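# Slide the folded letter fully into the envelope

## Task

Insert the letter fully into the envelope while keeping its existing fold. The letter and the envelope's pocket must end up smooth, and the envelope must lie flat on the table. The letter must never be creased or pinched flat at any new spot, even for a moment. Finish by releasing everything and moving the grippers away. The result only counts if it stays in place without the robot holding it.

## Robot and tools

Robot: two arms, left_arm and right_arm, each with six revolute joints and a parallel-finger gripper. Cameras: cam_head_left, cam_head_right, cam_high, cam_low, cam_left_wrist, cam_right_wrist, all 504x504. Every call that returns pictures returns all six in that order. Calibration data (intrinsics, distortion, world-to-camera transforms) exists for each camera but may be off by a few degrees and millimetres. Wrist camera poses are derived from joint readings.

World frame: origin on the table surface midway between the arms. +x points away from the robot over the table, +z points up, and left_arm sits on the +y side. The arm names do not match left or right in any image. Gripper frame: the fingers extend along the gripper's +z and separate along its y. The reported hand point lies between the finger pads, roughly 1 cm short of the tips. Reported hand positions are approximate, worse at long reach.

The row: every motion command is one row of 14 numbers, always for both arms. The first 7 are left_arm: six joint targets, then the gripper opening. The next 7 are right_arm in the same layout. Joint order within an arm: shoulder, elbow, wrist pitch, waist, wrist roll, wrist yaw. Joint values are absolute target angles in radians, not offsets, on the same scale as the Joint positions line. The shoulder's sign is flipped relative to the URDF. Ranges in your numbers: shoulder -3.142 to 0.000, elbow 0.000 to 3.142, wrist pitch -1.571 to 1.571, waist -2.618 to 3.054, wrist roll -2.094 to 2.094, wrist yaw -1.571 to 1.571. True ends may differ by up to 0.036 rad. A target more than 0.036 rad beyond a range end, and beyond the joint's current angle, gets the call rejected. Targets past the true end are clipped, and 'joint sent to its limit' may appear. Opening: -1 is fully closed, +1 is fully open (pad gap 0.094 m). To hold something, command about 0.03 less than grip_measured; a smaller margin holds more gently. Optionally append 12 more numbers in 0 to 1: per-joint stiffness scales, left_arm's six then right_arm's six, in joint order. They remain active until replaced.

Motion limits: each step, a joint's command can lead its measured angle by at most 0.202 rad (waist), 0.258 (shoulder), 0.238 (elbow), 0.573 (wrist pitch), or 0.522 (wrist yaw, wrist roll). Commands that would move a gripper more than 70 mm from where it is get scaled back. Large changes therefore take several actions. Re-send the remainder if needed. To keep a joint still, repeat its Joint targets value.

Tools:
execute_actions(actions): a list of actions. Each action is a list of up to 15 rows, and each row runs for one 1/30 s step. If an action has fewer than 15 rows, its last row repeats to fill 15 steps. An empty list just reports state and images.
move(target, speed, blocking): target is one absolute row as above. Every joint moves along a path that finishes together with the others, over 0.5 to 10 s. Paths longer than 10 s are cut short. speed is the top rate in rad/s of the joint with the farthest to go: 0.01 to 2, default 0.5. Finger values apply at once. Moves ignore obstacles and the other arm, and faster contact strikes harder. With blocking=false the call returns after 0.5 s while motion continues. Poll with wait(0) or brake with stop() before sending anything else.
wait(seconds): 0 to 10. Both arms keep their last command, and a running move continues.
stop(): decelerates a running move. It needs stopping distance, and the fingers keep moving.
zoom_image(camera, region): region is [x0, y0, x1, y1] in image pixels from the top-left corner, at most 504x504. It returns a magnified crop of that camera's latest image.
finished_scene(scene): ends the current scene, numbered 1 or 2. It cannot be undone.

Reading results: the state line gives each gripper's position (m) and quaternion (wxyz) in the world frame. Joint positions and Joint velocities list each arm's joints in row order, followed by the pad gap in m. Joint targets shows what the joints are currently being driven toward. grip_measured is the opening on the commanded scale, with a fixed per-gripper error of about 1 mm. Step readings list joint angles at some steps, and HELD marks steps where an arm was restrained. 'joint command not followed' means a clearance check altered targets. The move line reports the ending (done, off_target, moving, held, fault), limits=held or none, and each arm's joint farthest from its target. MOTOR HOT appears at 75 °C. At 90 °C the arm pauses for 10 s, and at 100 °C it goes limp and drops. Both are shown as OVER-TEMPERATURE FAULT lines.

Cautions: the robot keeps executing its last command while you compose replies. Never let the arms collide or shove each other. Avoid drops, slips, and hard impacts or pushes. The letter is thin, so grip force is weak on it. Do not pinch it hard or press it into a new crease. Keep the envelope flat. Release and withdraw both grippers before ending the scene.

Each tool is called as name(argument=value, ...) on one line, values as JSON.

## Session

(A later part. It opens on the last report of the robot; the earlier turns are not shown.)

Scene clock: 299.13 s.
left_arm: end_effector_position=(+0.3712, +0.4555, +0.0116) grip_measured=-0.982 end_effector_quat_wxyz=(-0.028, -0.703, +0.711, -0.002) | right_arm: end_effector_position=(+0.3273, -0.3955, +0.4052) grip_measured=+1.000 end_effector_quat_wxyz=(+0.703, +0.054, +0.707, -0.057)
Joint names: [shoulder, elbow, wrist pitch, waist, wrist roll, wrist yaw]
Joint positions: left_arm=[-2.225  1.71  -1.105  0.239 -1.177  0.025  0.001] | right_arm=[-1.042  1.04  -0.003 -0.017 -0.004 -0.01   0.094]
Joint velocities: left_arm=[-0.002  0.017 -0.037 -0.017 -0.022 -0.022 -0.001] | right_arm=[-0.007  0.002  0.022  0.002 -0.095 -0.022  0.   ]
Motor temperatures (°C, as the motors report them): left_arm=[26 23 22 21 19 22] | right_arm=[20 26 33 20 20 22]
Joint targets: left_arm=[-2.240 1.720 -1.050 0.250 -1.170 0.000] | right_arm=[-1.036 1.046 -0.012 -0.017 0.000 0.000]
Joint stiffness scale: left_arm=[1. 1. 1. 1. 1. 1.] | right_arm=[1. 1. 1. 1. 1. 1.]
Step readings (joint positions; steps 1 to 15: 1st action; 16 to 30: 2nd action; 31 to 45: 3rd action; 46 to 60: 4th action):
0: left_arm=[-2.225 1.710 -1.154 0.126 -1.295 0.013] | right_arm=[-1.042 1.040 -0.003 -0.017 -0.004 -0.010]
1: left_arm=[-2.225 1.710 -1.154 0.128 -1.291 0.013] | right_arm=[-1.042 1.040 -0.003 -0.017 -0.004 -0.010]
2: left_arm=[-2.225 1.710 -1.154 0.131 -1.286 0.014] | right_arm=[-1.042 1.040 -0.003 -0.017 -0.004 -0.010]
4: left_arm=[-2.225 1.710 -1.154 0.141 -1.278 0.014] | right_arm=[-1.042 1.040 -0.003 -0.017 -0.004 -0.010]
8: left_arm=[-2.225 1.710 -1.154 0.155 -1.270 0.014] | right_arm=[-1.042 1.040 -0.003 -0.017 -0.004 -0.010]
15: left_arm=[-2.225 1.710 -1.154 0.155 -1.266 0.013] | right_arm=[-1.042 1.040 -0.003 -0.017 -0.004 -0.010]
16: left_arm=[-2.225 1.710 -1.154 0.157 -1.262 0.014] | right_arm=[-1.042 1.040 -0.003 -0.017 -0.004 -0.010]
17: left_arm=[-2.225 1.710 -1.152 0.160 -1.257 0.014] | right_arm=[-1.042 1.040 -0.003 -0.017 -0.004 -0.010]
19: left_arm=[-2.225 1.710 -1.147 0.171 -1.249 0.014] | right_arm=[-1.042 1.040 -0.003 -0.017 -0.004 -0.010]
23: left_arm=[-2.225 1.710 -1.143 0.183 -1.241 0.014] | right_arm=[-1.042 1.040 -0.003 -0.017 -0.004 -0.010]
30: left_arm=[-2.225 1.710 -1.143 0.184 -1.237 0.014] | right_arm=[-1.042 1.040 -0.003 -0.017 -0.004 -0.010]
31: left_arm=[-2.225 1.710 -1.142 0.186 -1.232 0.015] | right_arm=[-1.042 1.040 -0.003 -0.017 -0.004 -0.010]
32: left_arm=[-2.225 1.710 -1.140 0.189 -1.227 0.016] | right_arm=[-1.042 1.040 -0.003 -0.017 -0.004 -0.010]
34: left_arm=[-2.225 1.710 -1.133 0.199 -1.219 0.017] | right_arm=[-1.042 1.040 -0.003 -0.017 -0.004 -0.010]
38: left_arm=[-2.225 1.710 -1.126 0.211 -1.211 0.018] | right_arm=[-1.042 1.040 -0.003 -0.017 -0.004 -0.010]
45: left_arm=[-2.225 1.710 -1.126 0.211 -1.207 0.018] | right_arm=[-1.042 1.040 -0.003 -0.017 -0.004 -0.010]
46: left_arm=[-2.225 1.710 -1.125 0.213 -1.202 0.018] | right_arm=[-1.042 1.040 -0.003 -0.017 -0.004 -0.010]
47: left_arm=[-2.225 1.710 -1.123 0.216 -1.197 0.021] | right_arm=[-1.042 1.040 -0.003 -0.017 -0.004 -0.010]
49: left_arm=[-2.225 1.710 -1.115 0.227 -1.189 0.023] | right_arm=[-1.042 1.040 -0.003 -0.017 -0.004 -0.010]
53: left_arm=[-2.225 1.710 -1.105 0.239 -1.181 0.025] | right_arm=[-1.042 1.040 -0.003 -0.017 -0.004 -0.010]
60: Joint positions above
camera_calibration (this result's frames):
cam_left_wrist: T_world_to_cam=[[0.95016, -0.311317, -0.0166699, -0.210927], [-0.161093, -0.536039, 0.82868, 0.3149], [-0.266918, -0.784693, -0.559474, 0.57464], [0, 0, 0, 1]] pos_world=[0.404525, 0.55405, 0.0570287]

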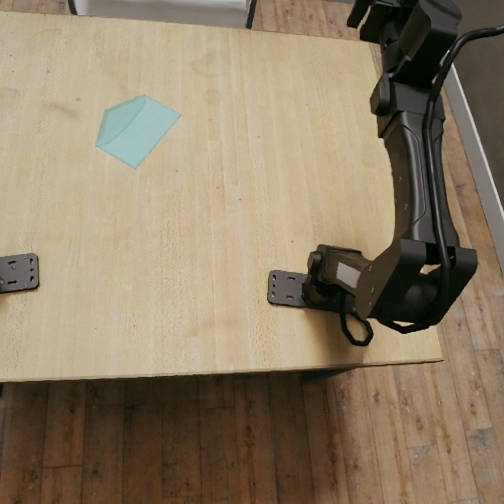

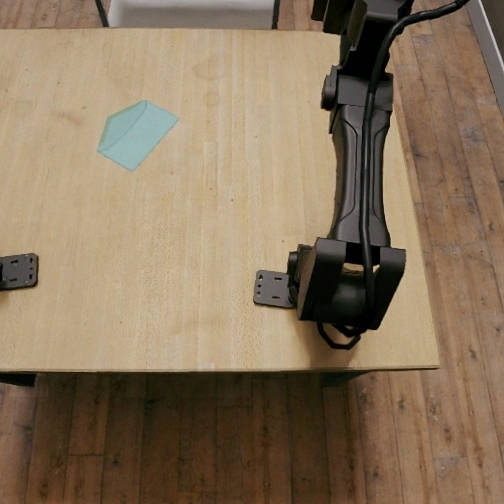

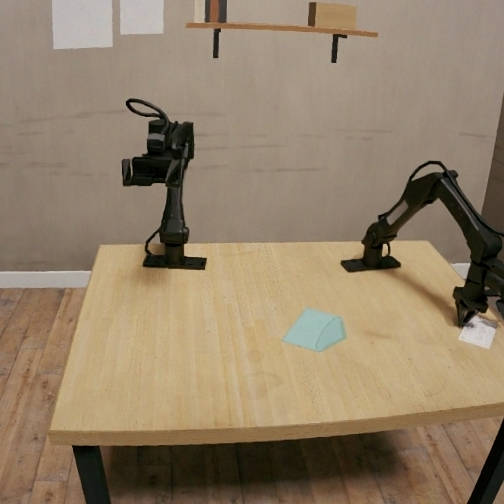

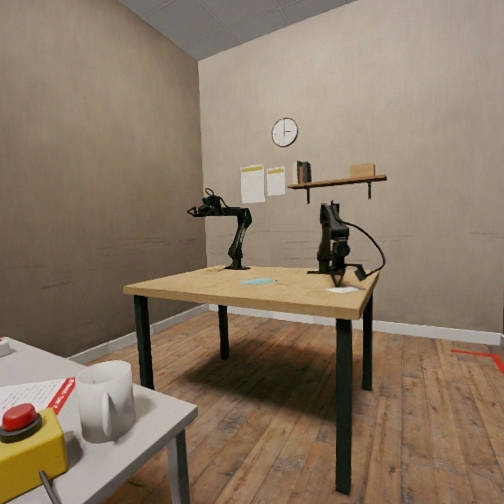

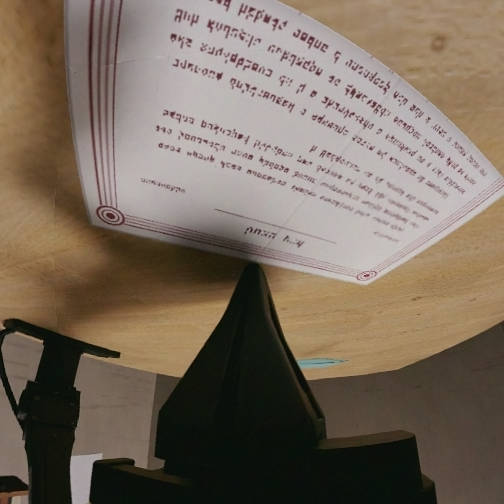

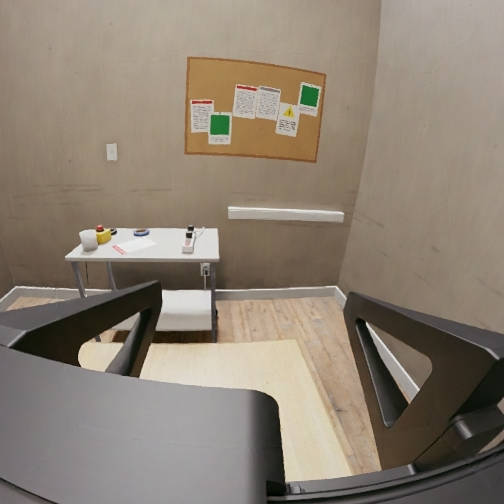

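execute_actions(actions=[[[-2.24,1.72,-1.10,0.28,-1.14,0,-1,-1.036,1.046,-0.012,-0.017,0,0,1]],[[-2.24,1.72,-1.10,0.31,-1.11,0,-1,-1.036,1.046,-0.012,-0.017,0,0,1]],[[-2.24,1.72,-1.10,0.34,-1.08,0,-1,-1.036,1.046,-0.012,-0.017,0,0,1]],[[-2.24,1.72,-1.10,0.37,-1.05,0,-1,-1.036,1.046,-0.012,-0.017,0,0,1]],[[-2.24,1.72,-1.10,0.40,-1.02,0,-1,-1.036,1.046,-0.012,-0.017,0,0,1]]])

Scene clock: 308.93 s.
left_arm: end_effector_position=(+0.3454, +0.5093, +0.0117) grip_measured=-0.982 end_effector_quat_wxyz=(-0.029, -0.703, +0.711, -0.012) | right_arm: end_effector_position=(+0.3273, -0.3955, +0.4052) grip_measured=+1.000 end_effector_quat_wxyz=(+0.703, +0.054, +0.707, -0.057)
Joint names: [shoulder, elbow, wrist pitch, waist, wrist roll, wrist yaw]
Joint positions: left_arm=[-2.225  1.71  -1.106  0.389 -1.026  0.036  0.001] | right_arm=[-1.042  1.04  -0.003 -0.017 -0.004 -0.01   0.094]
Joint velocities: left_arm=[ 0.012  0.002 -0.022 -0.002  0.081 -0.037  0.   ] | right_arm=[-0.007 -0.017  0.007  0.002  0.051  0.037  0.   ]
Motor temperatures (°C, as the motors report them): left_arm=[26 23 23 21 19 22] | right_arm=[20 26 33 20 20 22]
Joint targets: left_arm=[-2.240 1.720 -1.100 0.400 -1.020 -0.000] | right_arm=[-1.036 1.046 -0.012 -0.017 -0.000 -0.000]
Joint stiffness scale: left_arm=[1. 1. 1. 1. 1. 1.] | right_arm=[1. 1. 1. 1. 1. 1.]
Step readings (joint positions; steps 1 to 15: 1st action; 16 to 30: 2nd action; 31 to 45: 3rd action; 46 to 60: 4th action; 61 to 75: 5th action):
0: left_arm=[-2.225 1.710 -1.105 0.239 -1.176 0.025] | right_arm=[-1.042 1.040 -0.003 -0.017 -0.004 -0.010]
1: left_arm=[-2.225 1.710 -1.106 0.241 -1.172 0.026] | right_arm=[-1.042 1.040 -0.003 -0.017 -0.004 -0.010]
2: left_arm=[-2.225 1.710 -1.106 0.244 -1.166 0.028] | right_arm=[-1.042 1.040 -0.003 -0.017 -0.004 -0.010]
4: left_arm=[-2.225 1.710 -1.106 0.255 -1.158 0.030] | right_arm=[-1.042 1.040 -0.003 -0.017 -0.004 -0.010]
8: left_arm=[-2.225 1.710 -1.106 0.268 -1.150 0.030] | right_arm=[-1.042 1.040 -0.003 -0.017 -0.004 -0.010]
15: left_arm=[-2.225 1.710 -1.106 0.269 -1.146 0.030] | right_arm=[-1.042 1.040 -0.003 -0.017 -0.004 -0.010]
16: left_arm=[-2.225 1.710 -1.106 0.271 -1.142 0.031] | right_arm=[-1.042 1.040 -0.003 -0.017 -0.004 -0.010]
17: left_arm=[-2.225 1.710 -1.106 0.274 -1.136 0.033] | right_arm=[-1.042 1.040 -0.003 -0.017 -0.004 -0.010]
19: left_arm=[-2.225 1.710 -1.106 0.285 -1.128 0.033] | right_arm=[-1.042 1.040 -0.003 -0.017 -0.004 -0.010]
23: left_arm=[-2.225 1.710 -1.106 0.299 -1.120 0.033] | right_arm=[-1.042 1.040 -0.003 -0.017 -0.004 -0.010]
30: left_arm=[-2.225 1.710 -1.106 0.299 -1.116 0.033] | right_arm=[-1.042 1.040 -0.003 -0.017 -0.004 -0.010]
31: left_arm=[-2.225 1.710 -1.106 0.301 -1.112 0.033] | right_arm=[-1.042 1.040 -0.003 -0.017 -0.004 -0.010]
32: left_arm=[-2.225 1.710 -1.106 0.304 -1.106 0.034] | right_arm=[-1.042 1.040 -0.003 -0.017 -0.004 -0.010]
34: left_arm=[-2.225 1.710 -1.106 0.315 -1.098 0.034] | right_arm=[-1.042 1.040 -0.003 -0.017 -0.004 -0.010]
38: left_arm=[-2.225 1.710 -1.106 0.329 -1.091 0.034] | right_arm=[-1.042 1.040 -0.003 -0.017 -0.004 -0.010]
45: left_arm=[-2.225 1.710 -1.106 0.329 -1.087 0.034] | right_arm=[-1.042 1.040 -0.003 -0.017 -0.004 -0.010]
46: left_arm=[-2.225 1.710 -1.106 0.331 -1.082 0.035] | right_arm=[-1.042 1.040 -0.003 -0.017 -0.004 -0.010]
47: left_arm=[-2.225 1.710 -1.106 0.334 -1.076 0.036] | right_arm=[-1.042 1.040 -0.003 -0.017 -0.004 -0.010]
49: left_arm=[-2.225 1.710 -1.106 0.345 -1.068 0.036] | right_arm=[-1.042 1.040 -0.003 -0.017 -0.004 -0.010]
53: left_arm=[-2.225 1.710 -1.106 0.359 -1.061 0.036] | right_arm=[-1.042 1.040 -0.003 -0.017 -0.004 -0.010]
60: left_arm=[-2.225 1.710 -1.106 0.359 -1.056 0.036] | right_arm=[-1.042 1.040 -0.003 -0.017 -0.004 -0.010]
61: left_arm=[-2.225 1.710 -1.106 0.361 -1.052 0.036] | right_arm=[-1.042 1.040 -0.003 -0.017 -0.004 -0.010]
62: left_arm=[-2.225 1.710 -1.106 0.364 -1.046 0.036] | right_arm=[-1.042 1.040 -0.003 -0.017 -0.004 -0.010]
64: left_arm=[-2.225 1.710 -1.106 0.375 -1.038 0.036] | right_arm=[-1.042 1.040 -0.003 -0.017 -0.004 -0.010]
68: left_arm=[-2.225 1.710 -1.106 0.389 -1.030 0.036] | right_arm=[-1.042 1.040 -0.003 -0.017 -0.004 -0.010]
75: Joint positions above
camera_calibration (this result's frames):
cam_left_wrist: T_world_to_cam=[[0.950401, -0.311027, -0.000427139, -0.170068], [-0.170966, -0.523564, 0.834657, 0.336495], [-0.259824, -0.793186, -0.550771, 0.611753], [0, 0, 0, 1]] pos_world=[0.37811, 0.608514, 0.0560052]

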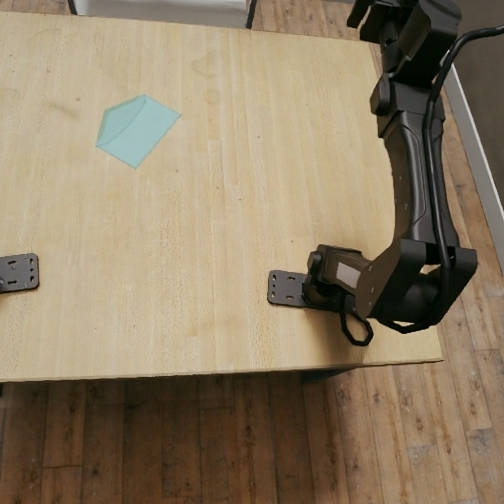

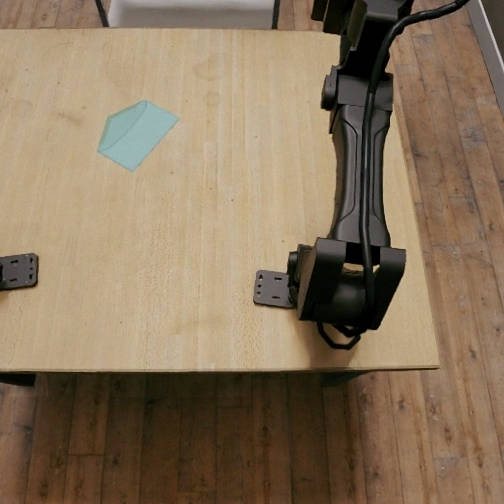

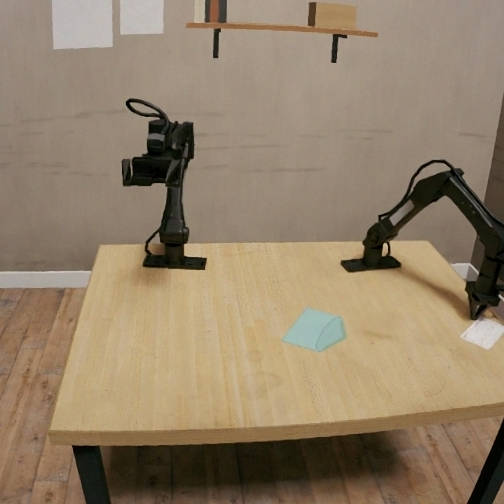

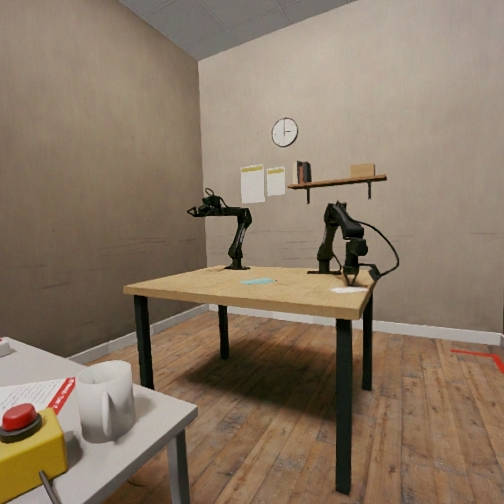

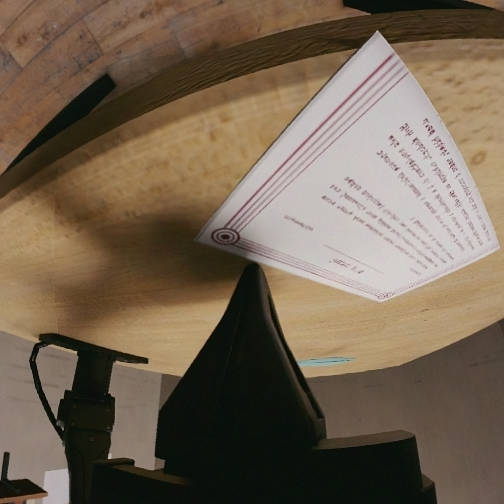

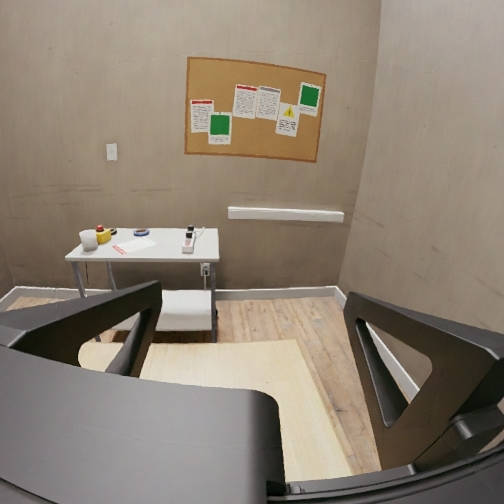

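execute_actions(actions=[[[-2.14,1.72,-1.10,0.40,-1.02,0,-1,-1.036,1.046,-0.012,-0.017,0,0,1]],[[-2.24,1.92,-1.14,0.25,-1.2,0,-1,-1.036,1.046,-0.012,-0.017,0,0,1]],[[-2.34,2.12,-1.18,0.1,-1.3,0,-1,-1.036,1.046,-0.012,-0.017,0,0,1]],[[-2.36,2.12,-1.18,0.0,-1.4,0,-1,-1.036,1.046,-0.012,-0.017,0,0,1]],[[-2.42,2.12,-1.18,0.0,-1.4,0,-1,-1.036,1.046,-0.012,-0.017,0,0,1]],[[-2.445,2.12,-1.18,0.0,-1.4,0,-1,-1.036,1.046,-0.012,-0.017,0,0,1]]])

Scene clock: 320.90 s.
left_arm: end_effector_position=(+0.4755, +0.3740, +0.0206) grip_measured=-0.982 end_effector_quat_wxyz=(+0.031, -0.694, +0.719, -0.026) | right_arm: end_effector_position=(+0.3273, -0.3955, +0.4052) grip_measured=+1.000 end_effector_quat_wxyz=(+0.703, +0.054, +0.707, -0.057)
Joint names: [shoulder, elbow, wrist pitch, waist, wrist roll, wrist yaw]
Joint positions: left_arm=[-2.433  2.106 -1.163 -0.003 -1.395  0.006  0.001] | right_arm=[-1.042  1.04  -0.003 -0.017 -0.004 -0.01   0.094]
Joint velocities: left_arm=[ 0.012  0.007  0.037 -0.007 -0.007 -0.022  0.001] | right_arm=[-0.017 -0.007  0.022 -0.002  0.007  0.007  0.   ]
Motor temperatures (°C, as the motors report them): left_arm=[26 24 22 21 19 22] | right_arm=[20 26 33 20 20 22]
Joint targets: left_arm=[-2.445 2.120 -1.180 -0.000 -1.400 0.000] | right_arm=[-1.036 1.046 -0.012 -0.017 -0.000 0.000]
Joint stiffness scale: left_arm=[1. 1. 1. 1. 1. 1.] | right_arm=[1. 1. 1. 1. 1. 1.]
Step readings (joint positions; steps 1 to 15: 1st action; 16 to 30: 2nd action; 31 to 45: 3rd action; 46 to 60: 4th action; 61 to 75: 5th action; 76 to 90: 6th action):
0: left_arm=[-2.225 1.710 -1.106 0.389 -1.025 0.036] | right_arm=[-1.042 1.040 -0.003 -0.017 -0.004 -0.010]
1: left_arm=[-2.218 1.710 -1.105 0.389 -1.025 0.036] | right_arm=[-1.042 1.040 -0.003 -0.017 -0.004 -0.010]
2: left_arm=[-2.211 1.710 -1.107 0.389 -1.025 0.032] | right_arm=[-1.042 1.040 -0.003 -0.017 -0.004 -0.010]
4: left_arm=[-2.189 1.710 -1.107 0.391 -1.025 0.026] | right_arm=[-1.042 1.040 -0.003 -0.017 -0.004 -0.010]
8: left_arm=[-2.156 1.710 -1.107 0.393 -1.025 0.020] | right_arm=[-1.042 1.040 -0.003 -0.017 -0.004 -0.010]
15: left_arm=[-2.155 1.710 -1.107 0.393 -1.025 0.018] | right_arm=[-1.042 1.040 -0.003 -0.017 -0.004 -0.010]
16: left_arm=[-2.167 1.738 -1.130 0.382 -1.048 0.012] | right_arm=[-1.042 1.040 -0.003 -0.017 -0.004 -0.010]
17: left_arm=[-2.194 1.794 -1.152 0.365 -1.079 0.005] | right_arm=[-1.042 1.040 -0.003 -0.017 -0.004 -0.010]
19: left_arm=[-2.227 1.872 -1.131 0.308 -1.120 0.002] | right_arm=[-1.042 1.040 -0.003 -0.017 -0.004 -0.010]
23: left_arm=[-2.231 1.903 -1.120 0.224 -1.163 0.009] | right_arm=[-1.042 1.040 -0.003 -0.017 -0.004 -0.010]
30: left_arm=[-2.231 1.903 -1.121 0.245 -1.188 0.010] | right_arm=[-1.042 1.040 -0.003 -0.017 -0.004 -0.010]
31: left_arm=[-2.246 1.935 -1.147 0.238 -1.203 0.006] | right_arm=[-1.042 1.040 -0.003 -0.017 -0.004 -0.010]
32: left_arm=[-2.276 1.996 -1.171 0.224 -1.223 -0.001] | right_arm=[-1.042 1.040 -0.003 -0.017 -0.004 -0.010]
34: left_arm=[-2.317 2.074 -1.155 0.170 -1.249 -0.004] | right_arm=[-1.042 1.040 -0.003 -0.017 -0.004 -0.010]
38: left_arm=[-2.327 2.096 -1.150 0.075 -1.275 0.006] | right_arm=[-1.042 1.040 -0.003 -0.017 -0.004 -0.010]
45: left_arm=[-2.327 2.097 -1.157 0.092 -1.291 0.010] | right_arm=[-1.042 1.040 -0.003 -0.017 -0.004 -0.010]
46: left_arm=[-2.329 2.097 -1.158 0.090 -1.305 0.007] | right_arm=[-1.042 1.040 -0.003 -0.017 -0.004 -0.010]
47: left_arm=[-2.331 2.097 -1.158 0.084 -1.324 0.002] | right_arm=[-1.042 1.040 -0.003 -0.017 -0.004 -0.010]
49: left_arm=[-2.338 2.097 -1.158 0.051 -1.351 0.001] | right_arm=[-1.042 1.040 -0.003 -0.017 -0.004 -0.010]
53: left_arm=[-2.351 2.097 -1.158 -0.012 -1.376 0.004] | right_arm=[-1.042 1.040 -0.003 -0.017 -0.004 -0.010]
60: left_arm=[-2.353 2.097 -1.159 -0.007 -1.391 0.006] | right_arm=[-1.042 1.040 -0.003 -0.017 -0.004 -0.010]
61: left_arm=[-2.357 2.098 -1.161 -0.005 -1.392 0.006] | right_arm=[-1.042 1.040 -0.003 -0.017 -0.004 -0.010]
62: left_arm=[-2.364 2.103 -1.161 -0.004 -1.393 0.006] | right_arm=[-1.042 1.040 -0.003 -0.017 -0.004 -0.010]
64: left_arm=[-2.383 2.106 -1.161 -0.003 -1.394 0.006] | right_arm=[-1.042 1.040 -0.003 -0.017 -0.004 -0.010]
68: left_arm=[-2.417 2.106 -1.162 -0.003 -1.394 0.006] | right_arm=[-1.042 1.040 -0.003 -0.017 -0.004 -0.010]
75: left_arm=[-2.422 2.106 -1.163 -0.003 -1.395 0.006] | right_arm=[-1.042 1.040 -0.003 -0.017 -0.004 -0.010]
76: left_arm=[-2.423 2.106 -1.163 -0.003 -1.395 0.006] | right_arm=[-1.042 1.040 -0.003 -0.017 -0.004 -0.010]
77: left_arm=[-2.423 2.106 -1.163 -0.003 -1.395 0.006] | right_arm=[-1.042 1.040 -0.003 -0.017 -0.004 -0.010]
79: left_arm=[-2.425 2.106 -1.163 -0.003 -1.395 0.006] | right_arm=[-1.042 1.040 -0.003 -0.017 -0.004 -0.010]
83: left_arm=[-2.432 2.106 -1.163 -0.003 -1.395 0.006] | right_arm=[-1.042 1.040 -0.003 -0.017 -0.004 -0.010]
90: Joint positions above
camera_calibration (this result's frames):
cam_left_wrist: T_world_to_cam=[[0.938948, -0.334859, 0.0790316, -0.32303], [-0.268342, -0.568969, 0.777346, 0.344876], [-0.215335, -0.751095, -0.624089, 0.507728], [0, 0, 0, 1]] pos_world=[0.505185, 0.469406, 0.0743089]

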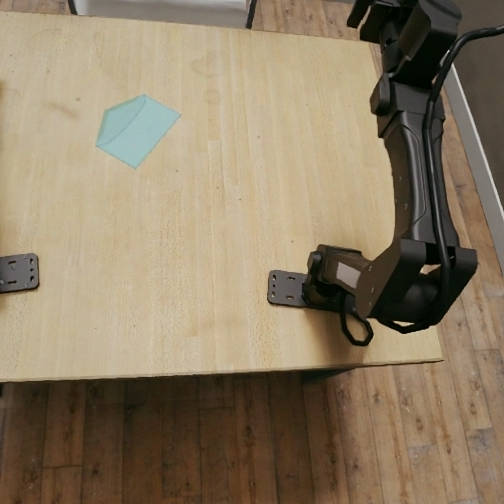

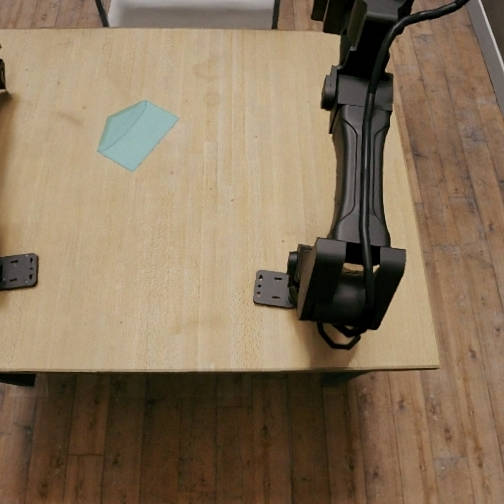

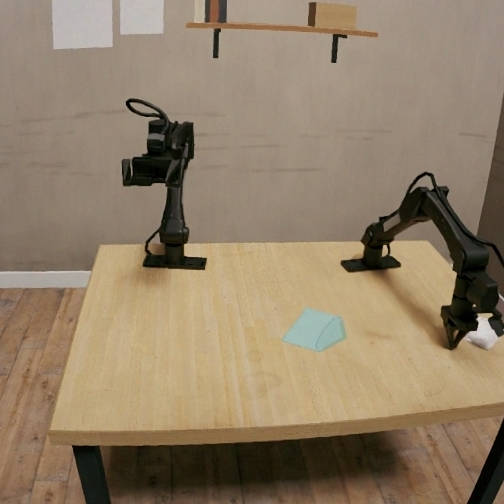

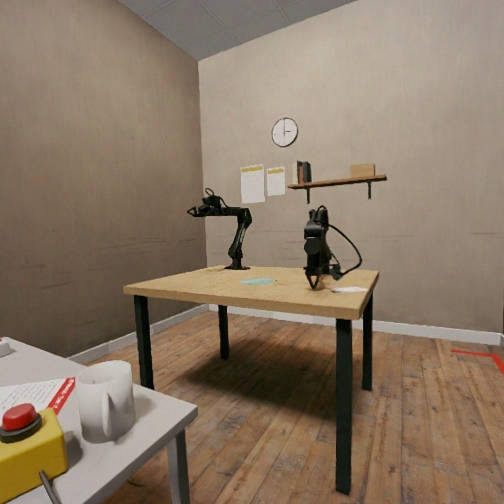

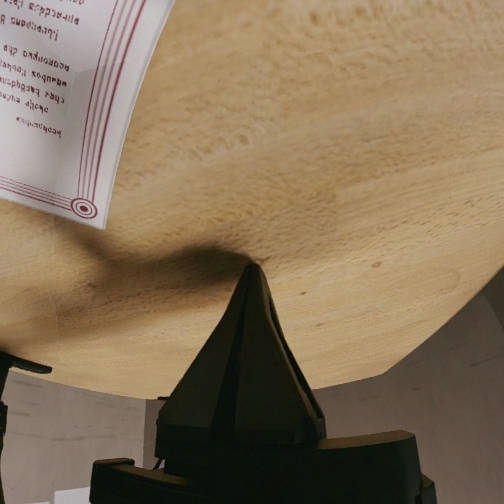

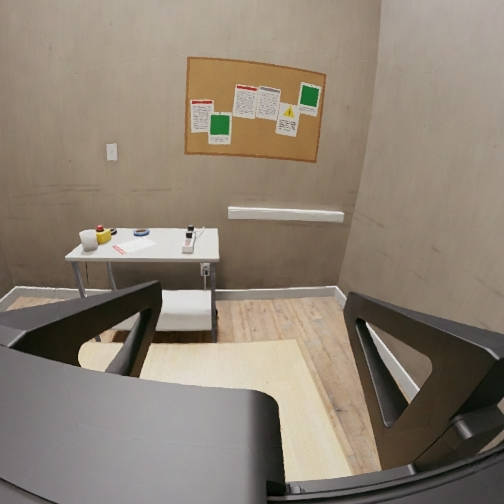

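execute_actions(actions=[[[-2.475,2.12,-1.18,0.0,-1.5,0,-1,-1.036,1.046,-0.012,-0.017,0,0,1]],[[-2.475,2.12,-1.18,0.03,-1.6,0,-1,-1.036,1.046,-0.012,-0.017,0,0,1]],[[-2.475,2.12,-1.18,0.06,-1.7,0,-1,-1.036,1.046,-0.012,-0.017,0,0,1]],[[-2.475,2.12,-1.18,0.09,-1.7,0,-1,-1.036,1.046,-0.012,-0.017,0,0,1]],[[-2.475,2.12,-1.18,0.115,-1.7,0,-1,-1.036,1.046,-0.012,-0.017,0,0,1]],[[-2.475,2.12,-1.18,0.14,-1.7,0,-1,-1.036,1.046,-0.012,-0.017,0,0,1]],[[-2.475,2.12,-1.18,0.165,-1.7,0,-1,-1.036,1.046,-0.012,-0.017,0,0,1]],[[-2.475,2.12,-1.18,0.19,-1.7,0,-1,-1.036,1.046,-0.012,-0.017,0,0,1]],[[-2.475,2.12,-1.18,0.215,-1.7,0,-1,-1.036,1.046,-0.012,-0.017,0,0,1]]])

Scene clock: 333.27 s.
left_arm: end_effector_position=(+0.4487, +0.4739, +0.0133) grip_measured=-0.982 end_effector_quat_wxyz=(-0.021, +0.854, -0.520, +0.024) | right_arm: end_effector_position=(+0.3273, -0.3955, +0.4052) grip_measured=+1.000 end_effector_quat_wxyz=(+0.703, +0.054, +0.707, -0.057)
Joint names: [shoulder, elbow, wrist pitch, waist, wrist roll, wrist yaw]
Joint positions: left_arm=[-2.45   2.108 -1.165  0.21  -1.695  0.012  0.001] | right_arm=[-1.042  1.04  -0.003 -0.017 -0.004 -0.01   0.094]
Joint velocities: left_arm=[-0.002 -0.022 -0.022 -0.012 -0.051 -0.066  0.   ] | right_arm=[-0.007 -0.007 -0.051 -0.012 -0.022 -0.037  0.   ]
Motor temperatures (°C, as the motors report them): left_arm=[27 24 22 21 19 22] | right_arm=[20 26 33 20 20 22]
Joint targets: left_arm=[-2.475 2.120 -1.180 0.215 -1.700 -0.000] | right_arm=[-1.036 1.046 -0.012 -0.017 0.000 -0.000]
Joint stiffness scale: left_arm=[1. 1. 1. 1. 1. 1.] | right_arm=[1. 1. 1. 1. 1. 1.]
Step readings (joint positions; steps 1 to 15: 1st action; 16 to 30: 2nd action; 31 to 45: 3rd action; 46 to 60: 4th action; 61 to 75: 5th action; 76 to 90: 6th action; 91 to 105: 7th action; 106 to 120: 8th action; 121 to 135: 9th action):
0: left_arm=[-2.433 2.106 -1.163 -0.003 -1.395 0.006] | right_arm=[-1.042 1.040 -0.003 -0.017 -0.004 -0.010]
1: left_arm=[-2.436 2.106 -1.163 -0.003 -1.408 0.006] | right_arm=[-1.042 1.040 -0.003 -0.017 -0.004 -0.010]
2: left_arm=[-2.438 2.106 -1.163 -0.003 -1.426 0.006] | right_arm=[-1.042 1.040 -0.003 -0.017 -0.004 -0.010]
4: left_arm=[-2.448 2.106 -1.163 -0.003 -1.451 0.006] | right_arm=[-1.042 1.040 -0.003 -0.017 -0.004 -0.010]
8: left_arm=[-2.450 2.108 -1.165 -0.003 -1.477 0.006] | right_arm=[-1.042 1.040 -0.003 -0.017 -0.004 -0.010]
15: left_arm=[-2.450 2.108 -1.165 -0.003 -1.491 0.006] | right_arm=[-1.042 1.040 -0.003 -0.017 -0.004 -0.010]
16: left_arm=[-2.450 2.108 -1.165 -0.001 -1.505 0.006] | right_arm=[-1.042 1.040 -0.003 -0.017 -0.004 -0.010]
17: left_arm=[-2.450 2.108 -1.165 0.001 -1.523 0.007] | right_arm=[-1.042 1.040 -0.003 -0.017 -0.004 -0.010]
19: left_arm=[-2.450 2.108 -1.165 0.010 -1.549 0.008] | right_arm=[-1.042 1.040 -0.003 -0.017 -0.004 -0.010]
23: left_arm=[-2.450 2.108 -1.165 0.025 -1.576 0.008] | right_arm=[-1.042 1.040 -0.003 -0.017 -0.004 -0.010]
30: left_arm=[-2.450 2.108 -1.165 0.026 -1.591 0.008] | right_arm=[-1.042 1.040 -0.003 -0.017 -0.004 -0.010]
31: left_arm=[-2.450 2.108 -1.165 0.028 -1.605 0.008] | right_arm=[-1.042 1.040 -0.003 -0.017 -0.004 -0.010]
32: left_arm=[-2.450 2.108 -1.165 0.030 -1.623 0.009] | right_arm=[-1.042 1.040 -0.003 -0.017 -0.004 -0.010]
34: left_arm=[-2.450 2.108 -1.165 0.039 -1.649 0.009] | right_arm=[-1.042 1.040 -0.003 -0.017 -0.004 -0.010]
38: left_arm=[-2.450 2.108 -1.165 0.055 -1.677 0.009] | right_arm=[-1.042 1.040 -0.003 -0.017 -0.004 -0.010]
45: left_arm=[-2.450 2.108 -1.165 0.056 -1.691 0.009] | right_arm=[-1.042 1.040 -0.003 -0.017 -0.004 -0.010]
46: left_arm=[-2.450 2.108 -1.165 0.058 -1.692 0.009] | right_arm=[-1.042 1.040 -0.003 -0.017 -0.004 -0.010]
47: left_arm=[-2.450 2.108 -1.165 0.060 -1.692 0.010] | right_arm=[-1.042 1.040 -0.003 -0.017 -0.004 -0.010]
49: left_arm=[-2.450 2.108 -1.165 0.069 -1.693 0.010] | right_arm=[-1.042 1.040 -0.003 -0.017 -0.004 -0.010]
53: left_arm=[-2.450 2.108 -1.165 0.084 -1.694 0.010] | right_arm=[-1.042 1.040 -0.003 -0.017 -0.004 -0.010]
60: left_arm=[-2.450 2.108 -1.165 0.086 -1.695 0.010] | right_arm=[-1.042 1.040 -0.003 -0.017 -0.004 -0.010]
61: left_arm=[-2.450 2.108 -1.165 0.087 -1.695 0.010] | right_arm=[-1.042 1.040 -0.003 -0.017 -0.004 -0.010]
62: left_arm=[-2.450 2.108 -1.165 0.089 -1.695 0.010] | right_arm=[-1.042 1.040 -0.003 -0.017 -0.004 -0.010]
64: left_arm=[-2.450 2.108 -1.165 0.096 -1.695 0.010] | right_arm=[-1.042 1.040 -0.003 -0.017 -0.004 -0.010]
68: left_arm=[-2.450 2.108 -1.165 0.108 -1.695 0.010] | right_arm=[-1.042 1.040 -0.003 -0.017 -0.004 -0.010]
75: left_arm=[-2.450 2.108 -1.165 0.109 -1.695 0.010] | right_arm=[-1.042 1.040 -0.003 -0.017 -0.004 -0.010]
76: left_arm=[-2.450 2.108 -1.165 0.111 -1.695 0.011] | right_arm=[-1.042 1.040 -0.003 -0.017 -0.004 -0.010]
77: left_arm=[-2.450 2.108 -1.165 0.113 -1.695 0.011] | right_arm=[-1.042 1.040 -0.003 -0.017 -0.004 -0.010]
79: left_arm=[-2.450 2.108 -1.165 0.121 -1.695 0.011] | right_arm=[-1.042 1.040 -0.003 -0.017 -0.004 -0.010]
83: left_arm=[-2.450 2.108 -1.165 0.134 -1.695 0.011] | right_arm=[-1.042 1.040 -0.003 -0.017 -0.004 -0.010]
90: left_arm=[-2.450 2.108 -1.165 0.135 -1.695 0.011] | right_arm=[-1.042 1.040 -0.003 -0.017 -0.004 -0.010]
91: left_arm=[-2.450 2.108 -1.165 0.136 -1.695 0.011] | right_arm=[-1.042 1.040 -0.003 -0.017 -0.004 -0.010]
92: left_arm=[-2.450 2.108 -1.165 0.139 -1.695 0.012] | right_arm=[-1.042 1.040 -0.003 -0.017 -0.004 -0.010]
94: left_arm=[-2.450 2.108 -1.165 0.146 -1.695 0.012] | right_arm=[-1.042 1.040 -0.003 -0.017 -0.004 -0.010]
98: left_arm=[-2.450 2.108 -1.165 0.158 -1.695 0.012] | right_arm=[-1.042 1.040 -0.003 -0.017 -0.004 -0.010]
105: left_arm=[-2.450 2.108 -1.165 0.160 -1.695 0.012] | right_arm=[-1.042 1.040 -0.003 -0.017 -0.004 -0.010]
106: left_arm=[-2.450 2.108 -1.165 0.161 -1.695 0.012] | right_arm=[-1.042 1.040 -0.003 -0.017 -0.004 -0.010]
107: left_arm=[-2.450 2.108 -1.165 0.163 -1.695 0.012] | right_arm=[-1.042 1.040 -0.003 -0.017 -0.004 -0.010]
109: left_arm=[-2.450 2.108 -1.165 0.171 -1.695 0.012] | right_arm=[-1.042 1.040 -0.003 -0.017 -0.004 -0.010]
113: left_arm=[-2.450 2.108 -1.165 0.183 -1.695 0.012] | right_arm=[-1.042 1.040 -0.003 -0.017 -0.004 -0.010]
120: left_arm=[-2.450 2.108 -1.165 0.184 -1.695 0.012] | right_arm=[-1.042 1.040 -0.003 -0.017 -0.004 -0.010]
121: left_arm=[-2.450 2.108 -1.165 0.186 -1.695 0.012] | right_arm=[-1.042 1.040 -0.003 -0.017 -0.004 -0.010]
122: left_arm=[-2.450 2.108 -1.165 0.188 -1.695 0.012] | right_arm=[-1.042 1.040 -0.003 -0.017 -0.004 -0.010]
124: left_arm=[-2.450 2.108 -1.165 0.196 -1.695 0.012] | right_arm=[-1.042 1.040 -0.003 -0.017 -0.004 -0.010]
128: left_arm=[-2.450 2.108 -1.165 0.209 -1.695 0.012] | right_arm=[-1.042 1.040 -0.003 -0.017 -0.004 -0.010]
135: Joint positions above
camera_calibration (this result's frames):
cam_left_wrist: T_world_to_cam=[[0.982836, 0.170851, 0.0695956, -0.523122], [0.0480879, -0.601468, 0.797448, 0.273378], [0.178104, -0.780414, -0.59936, 0.409465], [0, 0, 0, 1]] pos_world=[0.428069, 0.573357, 0.063819]

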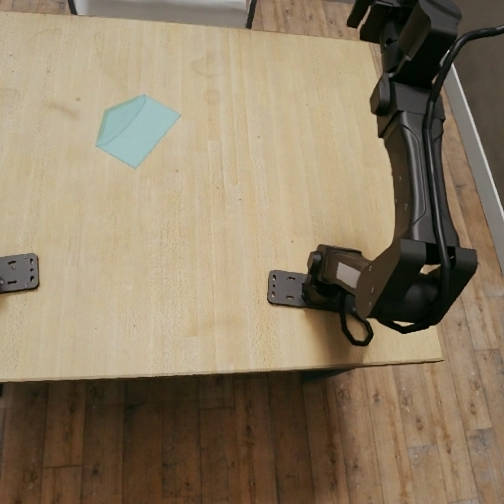

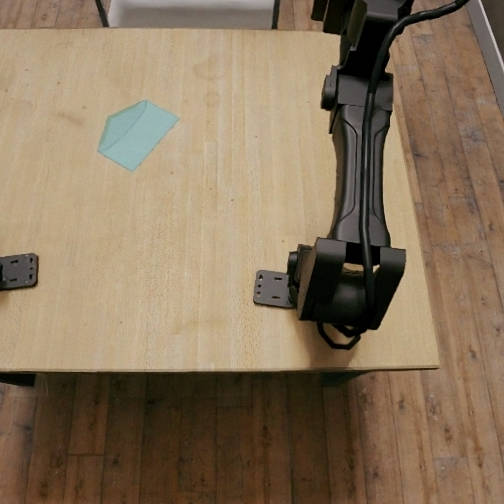

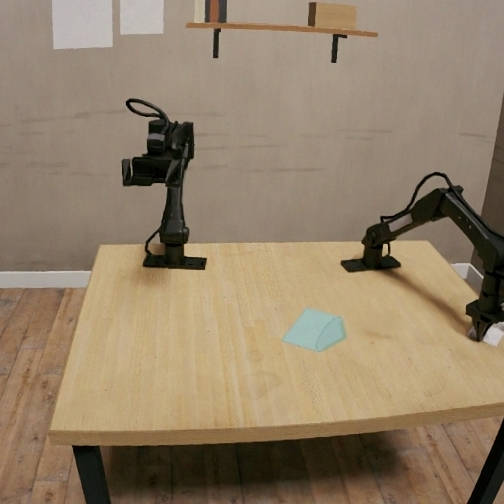

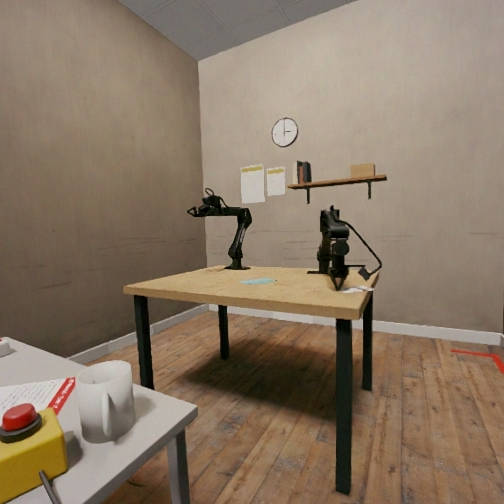

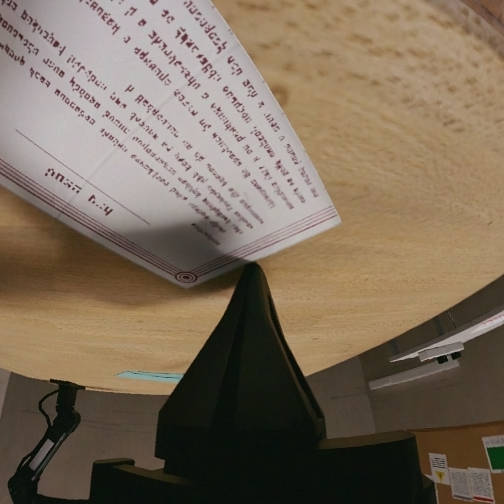

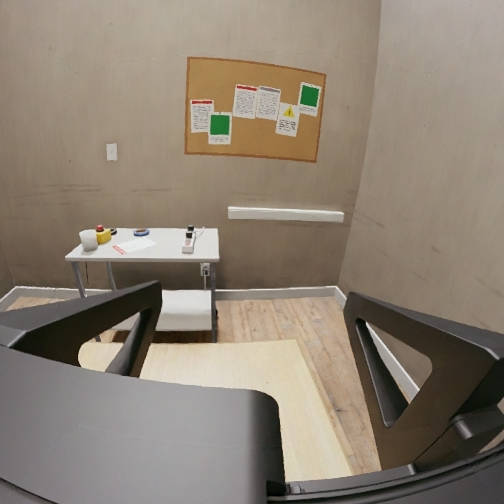

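execute_actions(actions=[[[-2.475,2.12,-1.18,0.24,-1.7,0,-1,-1.036,1.046,-0.012,-0.017,0,0,1]],[[-2.475,2.12,-1.18,0.262,-1.7,0,-1,-1.036,1.046,-0.012,-0.017,0,0,1]],[[-2.475,2.12,-1.18,0.23,-1.7,0,-1,-1.036,1.046,-0.012,-0.017,0,0,1]],[[-2.35,2.12,-1.2,0.2,-1.7,0,-1,-1.036,1.046,-0.012,-0.017,0,0,1]],[[-2.2,2.05,-1.3,0.3,-1.2,0,-1,-1.036,1.046,-0.012,-0.017,0,0,1]],[[-2.1,2.0,-1.4,0.45,-1.0,0,-1,-1.036,1.046,-0.012,-0.017,0,0,1]],[[-2.1,2.0,-1.4,0.5,-1.0,0,-1,-1.036,1.046,-0.012,-0.017,0,0,1]]])

Scene clock: 343.10 s.
left_arm: end_effector_position=(+0.3298, +0.5628, +0.1293) grip_measured=-0.982 end_effector_quat_wxyz=(-0.039, +0.735, -0.677, +0.009) | right_arm: end_effector_position=(+0.3273, -0.3955, +0.4052) grip_measured=+1.000 end_effector_quat_wxyz=(+0.703, +0.054, +0.707, -0.057)
Joint names: [shoulder, elbow, wrist pitch, waist, wrist roll, wrist yaw]
Joint positions: left_arm=[-2.118  2.008 -1.381  0.503 -1.007  0.004  0.001] | right_arm=[-1.042  1.04  -0.003 -0.017 -0.004 -0.01   0.094]
Joint velocities: left_arm=[-0.002 -0.007 -0.007 -0.012  0.066  0.066 -0.001] | right_arm=[ 0.017 -0.007 -0.022  0.007  0.051 -0.066  0.   ]
Motor temperatures (°C, as the motors report them): left_arm=[27 24 22 21 19 22] | right_arm=[20 26 33 20 20 22]
Joint targets: left_arm=[-2.100 2.000 -1.400 0.500 -1.000 0.000] | right_arm=[-1.036 1.046 -0.012 -0.017 -0.000 0.000]
Joint stiffness scale: left_arm=[1. 1. 1. 1. 1. 1.] | right_arm=[1. 1. 1. 1. 1. 1.]
Step readings (joint positions; steps 1 to 15: 1st action; 16 to 30: 2nd action; 31 to 45: 3rd action; 46 to 60: 4th action; 61 to 75: 5th action; 76 to 90: 6th action; 91 to 105: 7th action):
0: left_arm=[-2.450 2.108 -1.165 0.210 -1.695 0.012] | right_arm=[-1.042 1.040 -0.003 -0.017 -0.004 -0.010]
1: left_arm=[-2.450 2.108 -1.165 0.211 -1.695 0.012] | right_arm=[-1.042 1.040 -0.003 -0.017 -0.004 -0.010]
2: left_arm=[-2.450 2.108 -1.165 0.213 -1.695 0.012] | right_arm=[-1.042 1.040 -0.003 -0.017 -0.004 -0.010]
4: left_arm=[-2.450 2.108 -1.165 0.221 -1.695 0.012] | right_arm=[-1.042 1.040 -0.003 -0.017 -0.004 -0.010]
8: left_arm=[-2.450 2.108 -1.165 0.233 -1.695 0.012] | right_arm=[-1.042 1.040 -0.003 -0.017 -0.004 -0.010]
15: left_arm=[-2.450 2.108 -1.165 0.234 -1.695 0.012] | right_arm=[-1.042 1.040 -0.003 -0.017 -0.004 -0.010]
16: left_arm=[-2.450 2.108 -1.165 0.236 -1.695 0.012] | right_arm=[-1.042 1.040 -0.003 -0.017 -0.004 -0.010]
17: left_arm=[-2.450 2.108 -1.165 0.237 -1.695 0.013] | right_arm=[-1.042 1.040 -0.003 -0.017 -0.004 -0.010]
19: left_arm=[-2.450 2.108 -1.165 0.244 -1.695 0.013] | right_arm=[-1.042 1.040 -0.003 -0.017 -0.004 -0.010]
23: left_arm=[-2.450 2.108 -1.165 0.255 -1.695 0.013] | right_arm=[-1.042 1.040 -0.003 -0.017 -0.004 -0.010]
30: left_arm=[-2.450 2.108 -1.165 0.256 -1.695 0.013] | right_arm=[-1.042 1.040 -0.003 -0.017 -0.004 -0.010]
31: left_arm=[-2.450 2.108 -1.165 0.254 -1.695 0.012] | right_arm=[-1.042 1.040 -0.003 -0.017 -0.004 -0.010]
32: left_arm=[-2.450 2.108 -1.165 0.253 -1.695 0.010] | right_arm=[-1.042 1.040 -0.003 -0.017 -0.004 -0.010]
34: left_arm=[-2.450 2.108 -1.165 0.247 -1.695 0.009] | right_arm=[-1.042 1.040 -0.003 -0.017 -0.004 -0.010]
38: left_arm=[-2.450 2.108 -1.165 0.238 -1.695 0.009] | right_arm=[-1.042 1.040 -0.003 -0.017 -0.004 -0.010]
45: left_arm=[-2.450 2.108 -1.165 0.237 -1.695 0.009] | right_arm=[-1.042 1.040 -0.003 -0.017 -0.004 -0.010]
46: left_arm=[-2.444 2.108 -1.165 0.235 -1.695 0.009] | right_arm=[-1.042 1.040 -0.003 -0.017 -0.004 -0.010]
47: left_arm=[-2.438 2.108 -1.172 0.232 -1.695 0.009] | right_arm=[-1.042 1.040 -0.003 -0.017 -0.004 -0.010]
49: left_arm=[-2.412 2.108 -1.176 0.220 -1.695 0.009] | right_arm=[-1.042 1.040 -0.003 -0.017 -0.004 -0.010]
53: left_arm=[-2.364 2.108 -1.176 0.200 -1.695 0.009] | right_arm=[-1.042 1.040 -0.003 -0.017 -0.004 -0.010]
60: left_arm=[-2.358 2.108 -1.178 0.198 -1.695 0.009] | right_arm=[-1.042 1.040 -0.003 -0.017 -0.004 -0.010]
61: left_arm=[-2.347 2.098 -1.179 0.205 -1.637 0.010] | right_arm=[-1.042 1.040 -0.003 -0.017 -0.004 -0.010]
62: left_arm=[-2.329 2.076 -1.191 0.215 -1.558 0.014] | right_arm=[-1.042 1.040 -0.003 -0.017 -0.004 -0.010]
64: left_arm=[-2.283 2.053 -1.234 0.252 -1.432 0.014] | right_arm=[-1.042 1.040 -0.003 -0.017 -0.004 -0.010]
68: left_arm=[-2.212 2.052 -1.261 0.316 -1.299 0.008] | right_arm=[-1.042 1.040 -0.003 -0.017 -0.004 -0.010]
75: left_arm=[-2.200 2.052 -1.276 0.306 -1.226 0.006] | right_arm=[-1.042 1.040 -0.003 -0.017 -0.004 -0.010]
76: left_arm=[-2.194 2.045 -1.277 0.314 -1.197 0.010] | right_arm=[-1.042 1.040 -0.003 -0.017 -0.004 -0.010]
77: left_arm=[-2.183 2.029 -1.288 0.329 -1.160 0.016] | right_arm=[-1.042 1.040 -0.003 -0.017 -0.004 -0.010]
79: left_arm=[-2.158 2.010 -1.327 0.387 -1.104 0.017] | right_arm=[-1.042 1.040 -0.003 -0.017 -0.004 -0.010]
83: left_arm=[-2.124 2.008 -1.361 0.477 -1.048 0.004] | right_arm=[-1.042 1.040 -0.003 -0.017 -0.004 -0.010]
90: left_arm=[-2.118 2.008 -1.377 0.453 -1.015 0.002] | right_arm=[-1.042 1.040 -0.003 -0.017 -0.004 -0.010]
91: left_arm=[-2.118 2.008 -1.378 0.454 -1.013 0.003] | right_arm=[-1.042 1.040 -0.003 -0.017 -0.004 -0.010]
92: left_arm=[-2.118 2.008 -1.379 0.459 -1.011 0.004] | right_arm=[-1.042 1.040 -0.003 -0.017 -0.004 -0.010]
94: left_arm=[-2.118 2.008 -1.379 0.476 -1.009 0.004] | right_arm=[-1.042 1.040 -0.003 -0.017 -0.004 -0.010]
98: left_arm=[-2.118 2.008 -1.380 0.502 -1.008 0.004] | right_arm=[-1.042 1.040 -0.003 -0.017 -0.004 -0.010]
105: Joint positions above
camera_calibration (this result's frames):
cam_left_wrist: T_world_to_cam=[[0.972899, -0.22327, 0.0601417, -0.203129], [-0.189441, -0.620505, 0.760976, 0.333877], [-0.132585, -0.751747, -0.645986, 0.661949], [0, 0, 0, 1]] pos_world=[0.348639, 0.659438, 0.185754]

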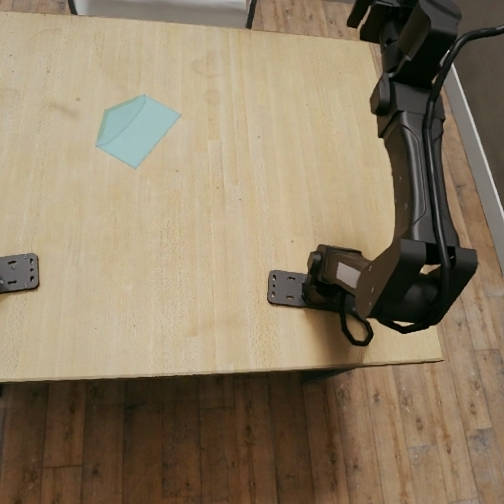

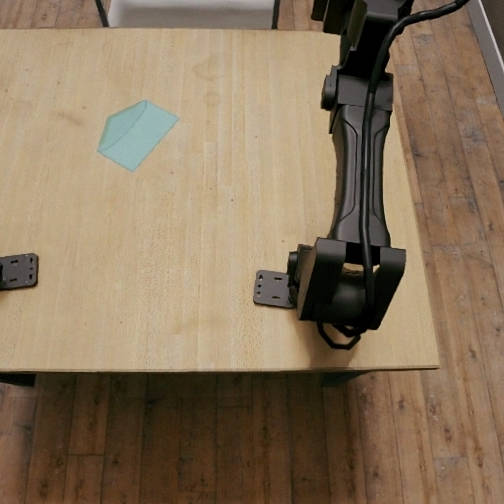

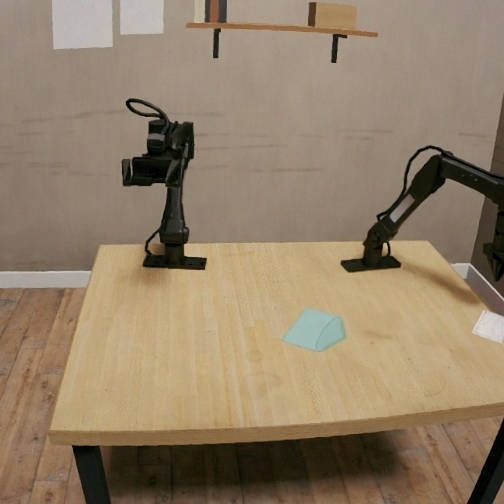

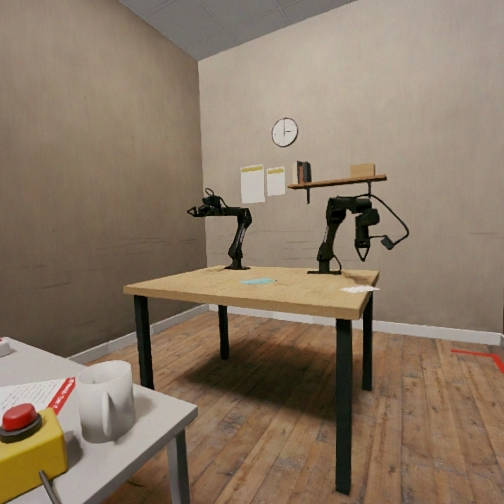

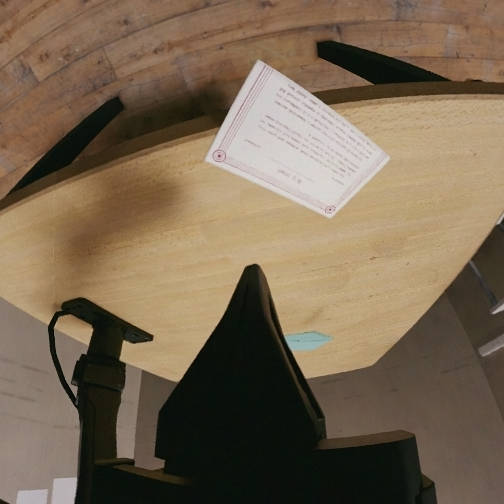

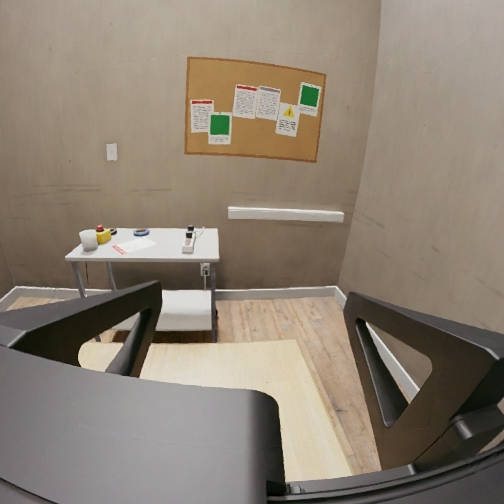

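move(target=[-2.45,1.40,1.05,1.3,1.57,1.4,0.2,-1.036,1.046,-0.012,-0.017,0,0,1], speed=0.8)

Scene clock: 355.43 s.
left_arm: end_effector_position=(+0.2252, +0.7819, +0.1133) grip_measured=+0.198 end_effector_quat_wxyz=(+0.481, +0.490, +0.508, +0.520) | right_arm: end_effector_position=(+0.3273, -0.3955, +0.4052) grip_measured=+1.000 end_effector_quat_wxyz=(+0.703, +0.054, +0.707, -0.057)
Joint names: [shoulder, elbow, wrist pitch, waist, wrist roll, wrist yaw]
Joint positions: left_arm=[-2.438  1.413  1.046  1.301  1.572  1.388  0.056] | right_arm=[-1.042  1.04  -0.003 -0.017 -0.004 -0.01   0.094]
Joint velocities: left_arm=[-0.007  0.012  0.037  0.002  0.007  0.022 -0.   ] | right_arm=[-0.012  0.007 -0.022 -0.012  0.037 -0.007  0.   ]
Motor temperatures (°C, as the motors report them): left_arm=[27 23 23 21 19 22] | right_arm=[20 26 33 20 20 22]
Joint targets: left_arm=[-2.450 1.400 1.050 1.300 1.570 1.400] | right_arm=[-1.036 1.046 -0.012 -0.017 -0.000 -0.000]
Joint stiffness scale: left_arm=[1. 1. 1. 1. 1. 1.] | right_arm=[1. 1. 1. 1. 1. 1.]
move: done; limits=none; left_arm: farthest joint: the elbow, 0.013 radians from its target (0.608 radians at the start); right_arm: farthest joint: the wrist yaw, 0.010 radians from its target (0.010 radians at the start)
camera_calibration (this result's frames):
cam_left_wrist: T_world_to_cam=[[-0.019818, 0.32008, -0.947183, -0.138682], [-0.83057, 0.522102, 0.193811, -0.222618], [0.556561, 0.790543, 0.255502, -0.660838], [0, 0, 0, 1]] pos_world=[0.180148, 0.68304, 0.0806335]

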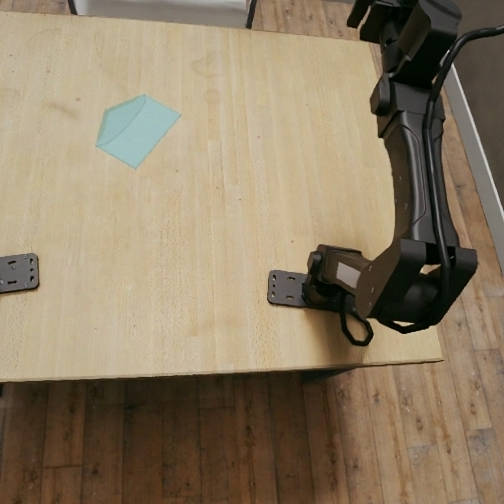

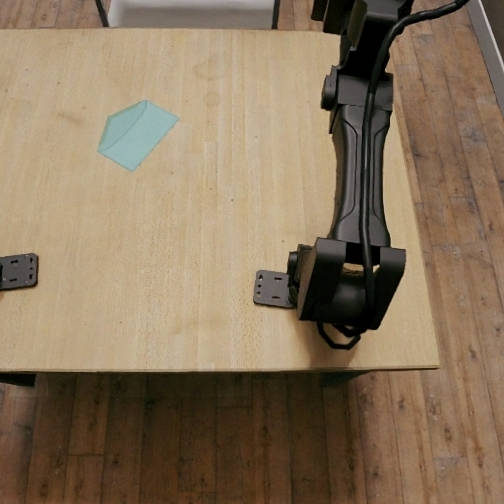

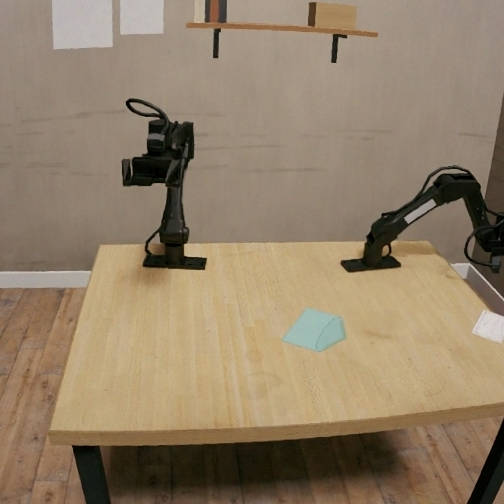

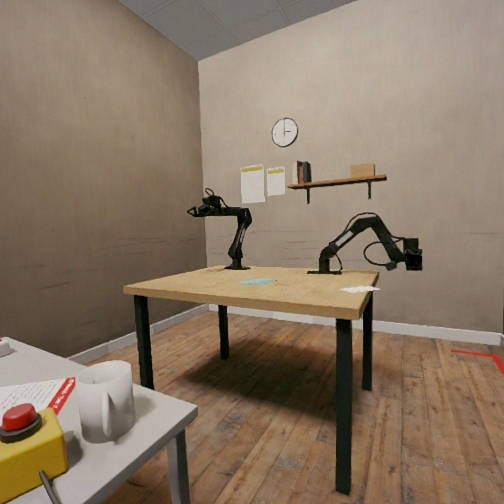

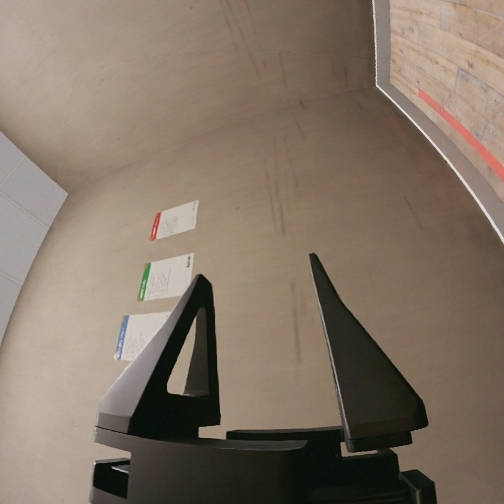

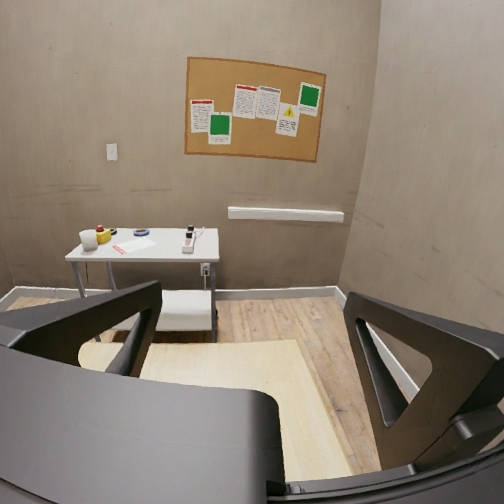

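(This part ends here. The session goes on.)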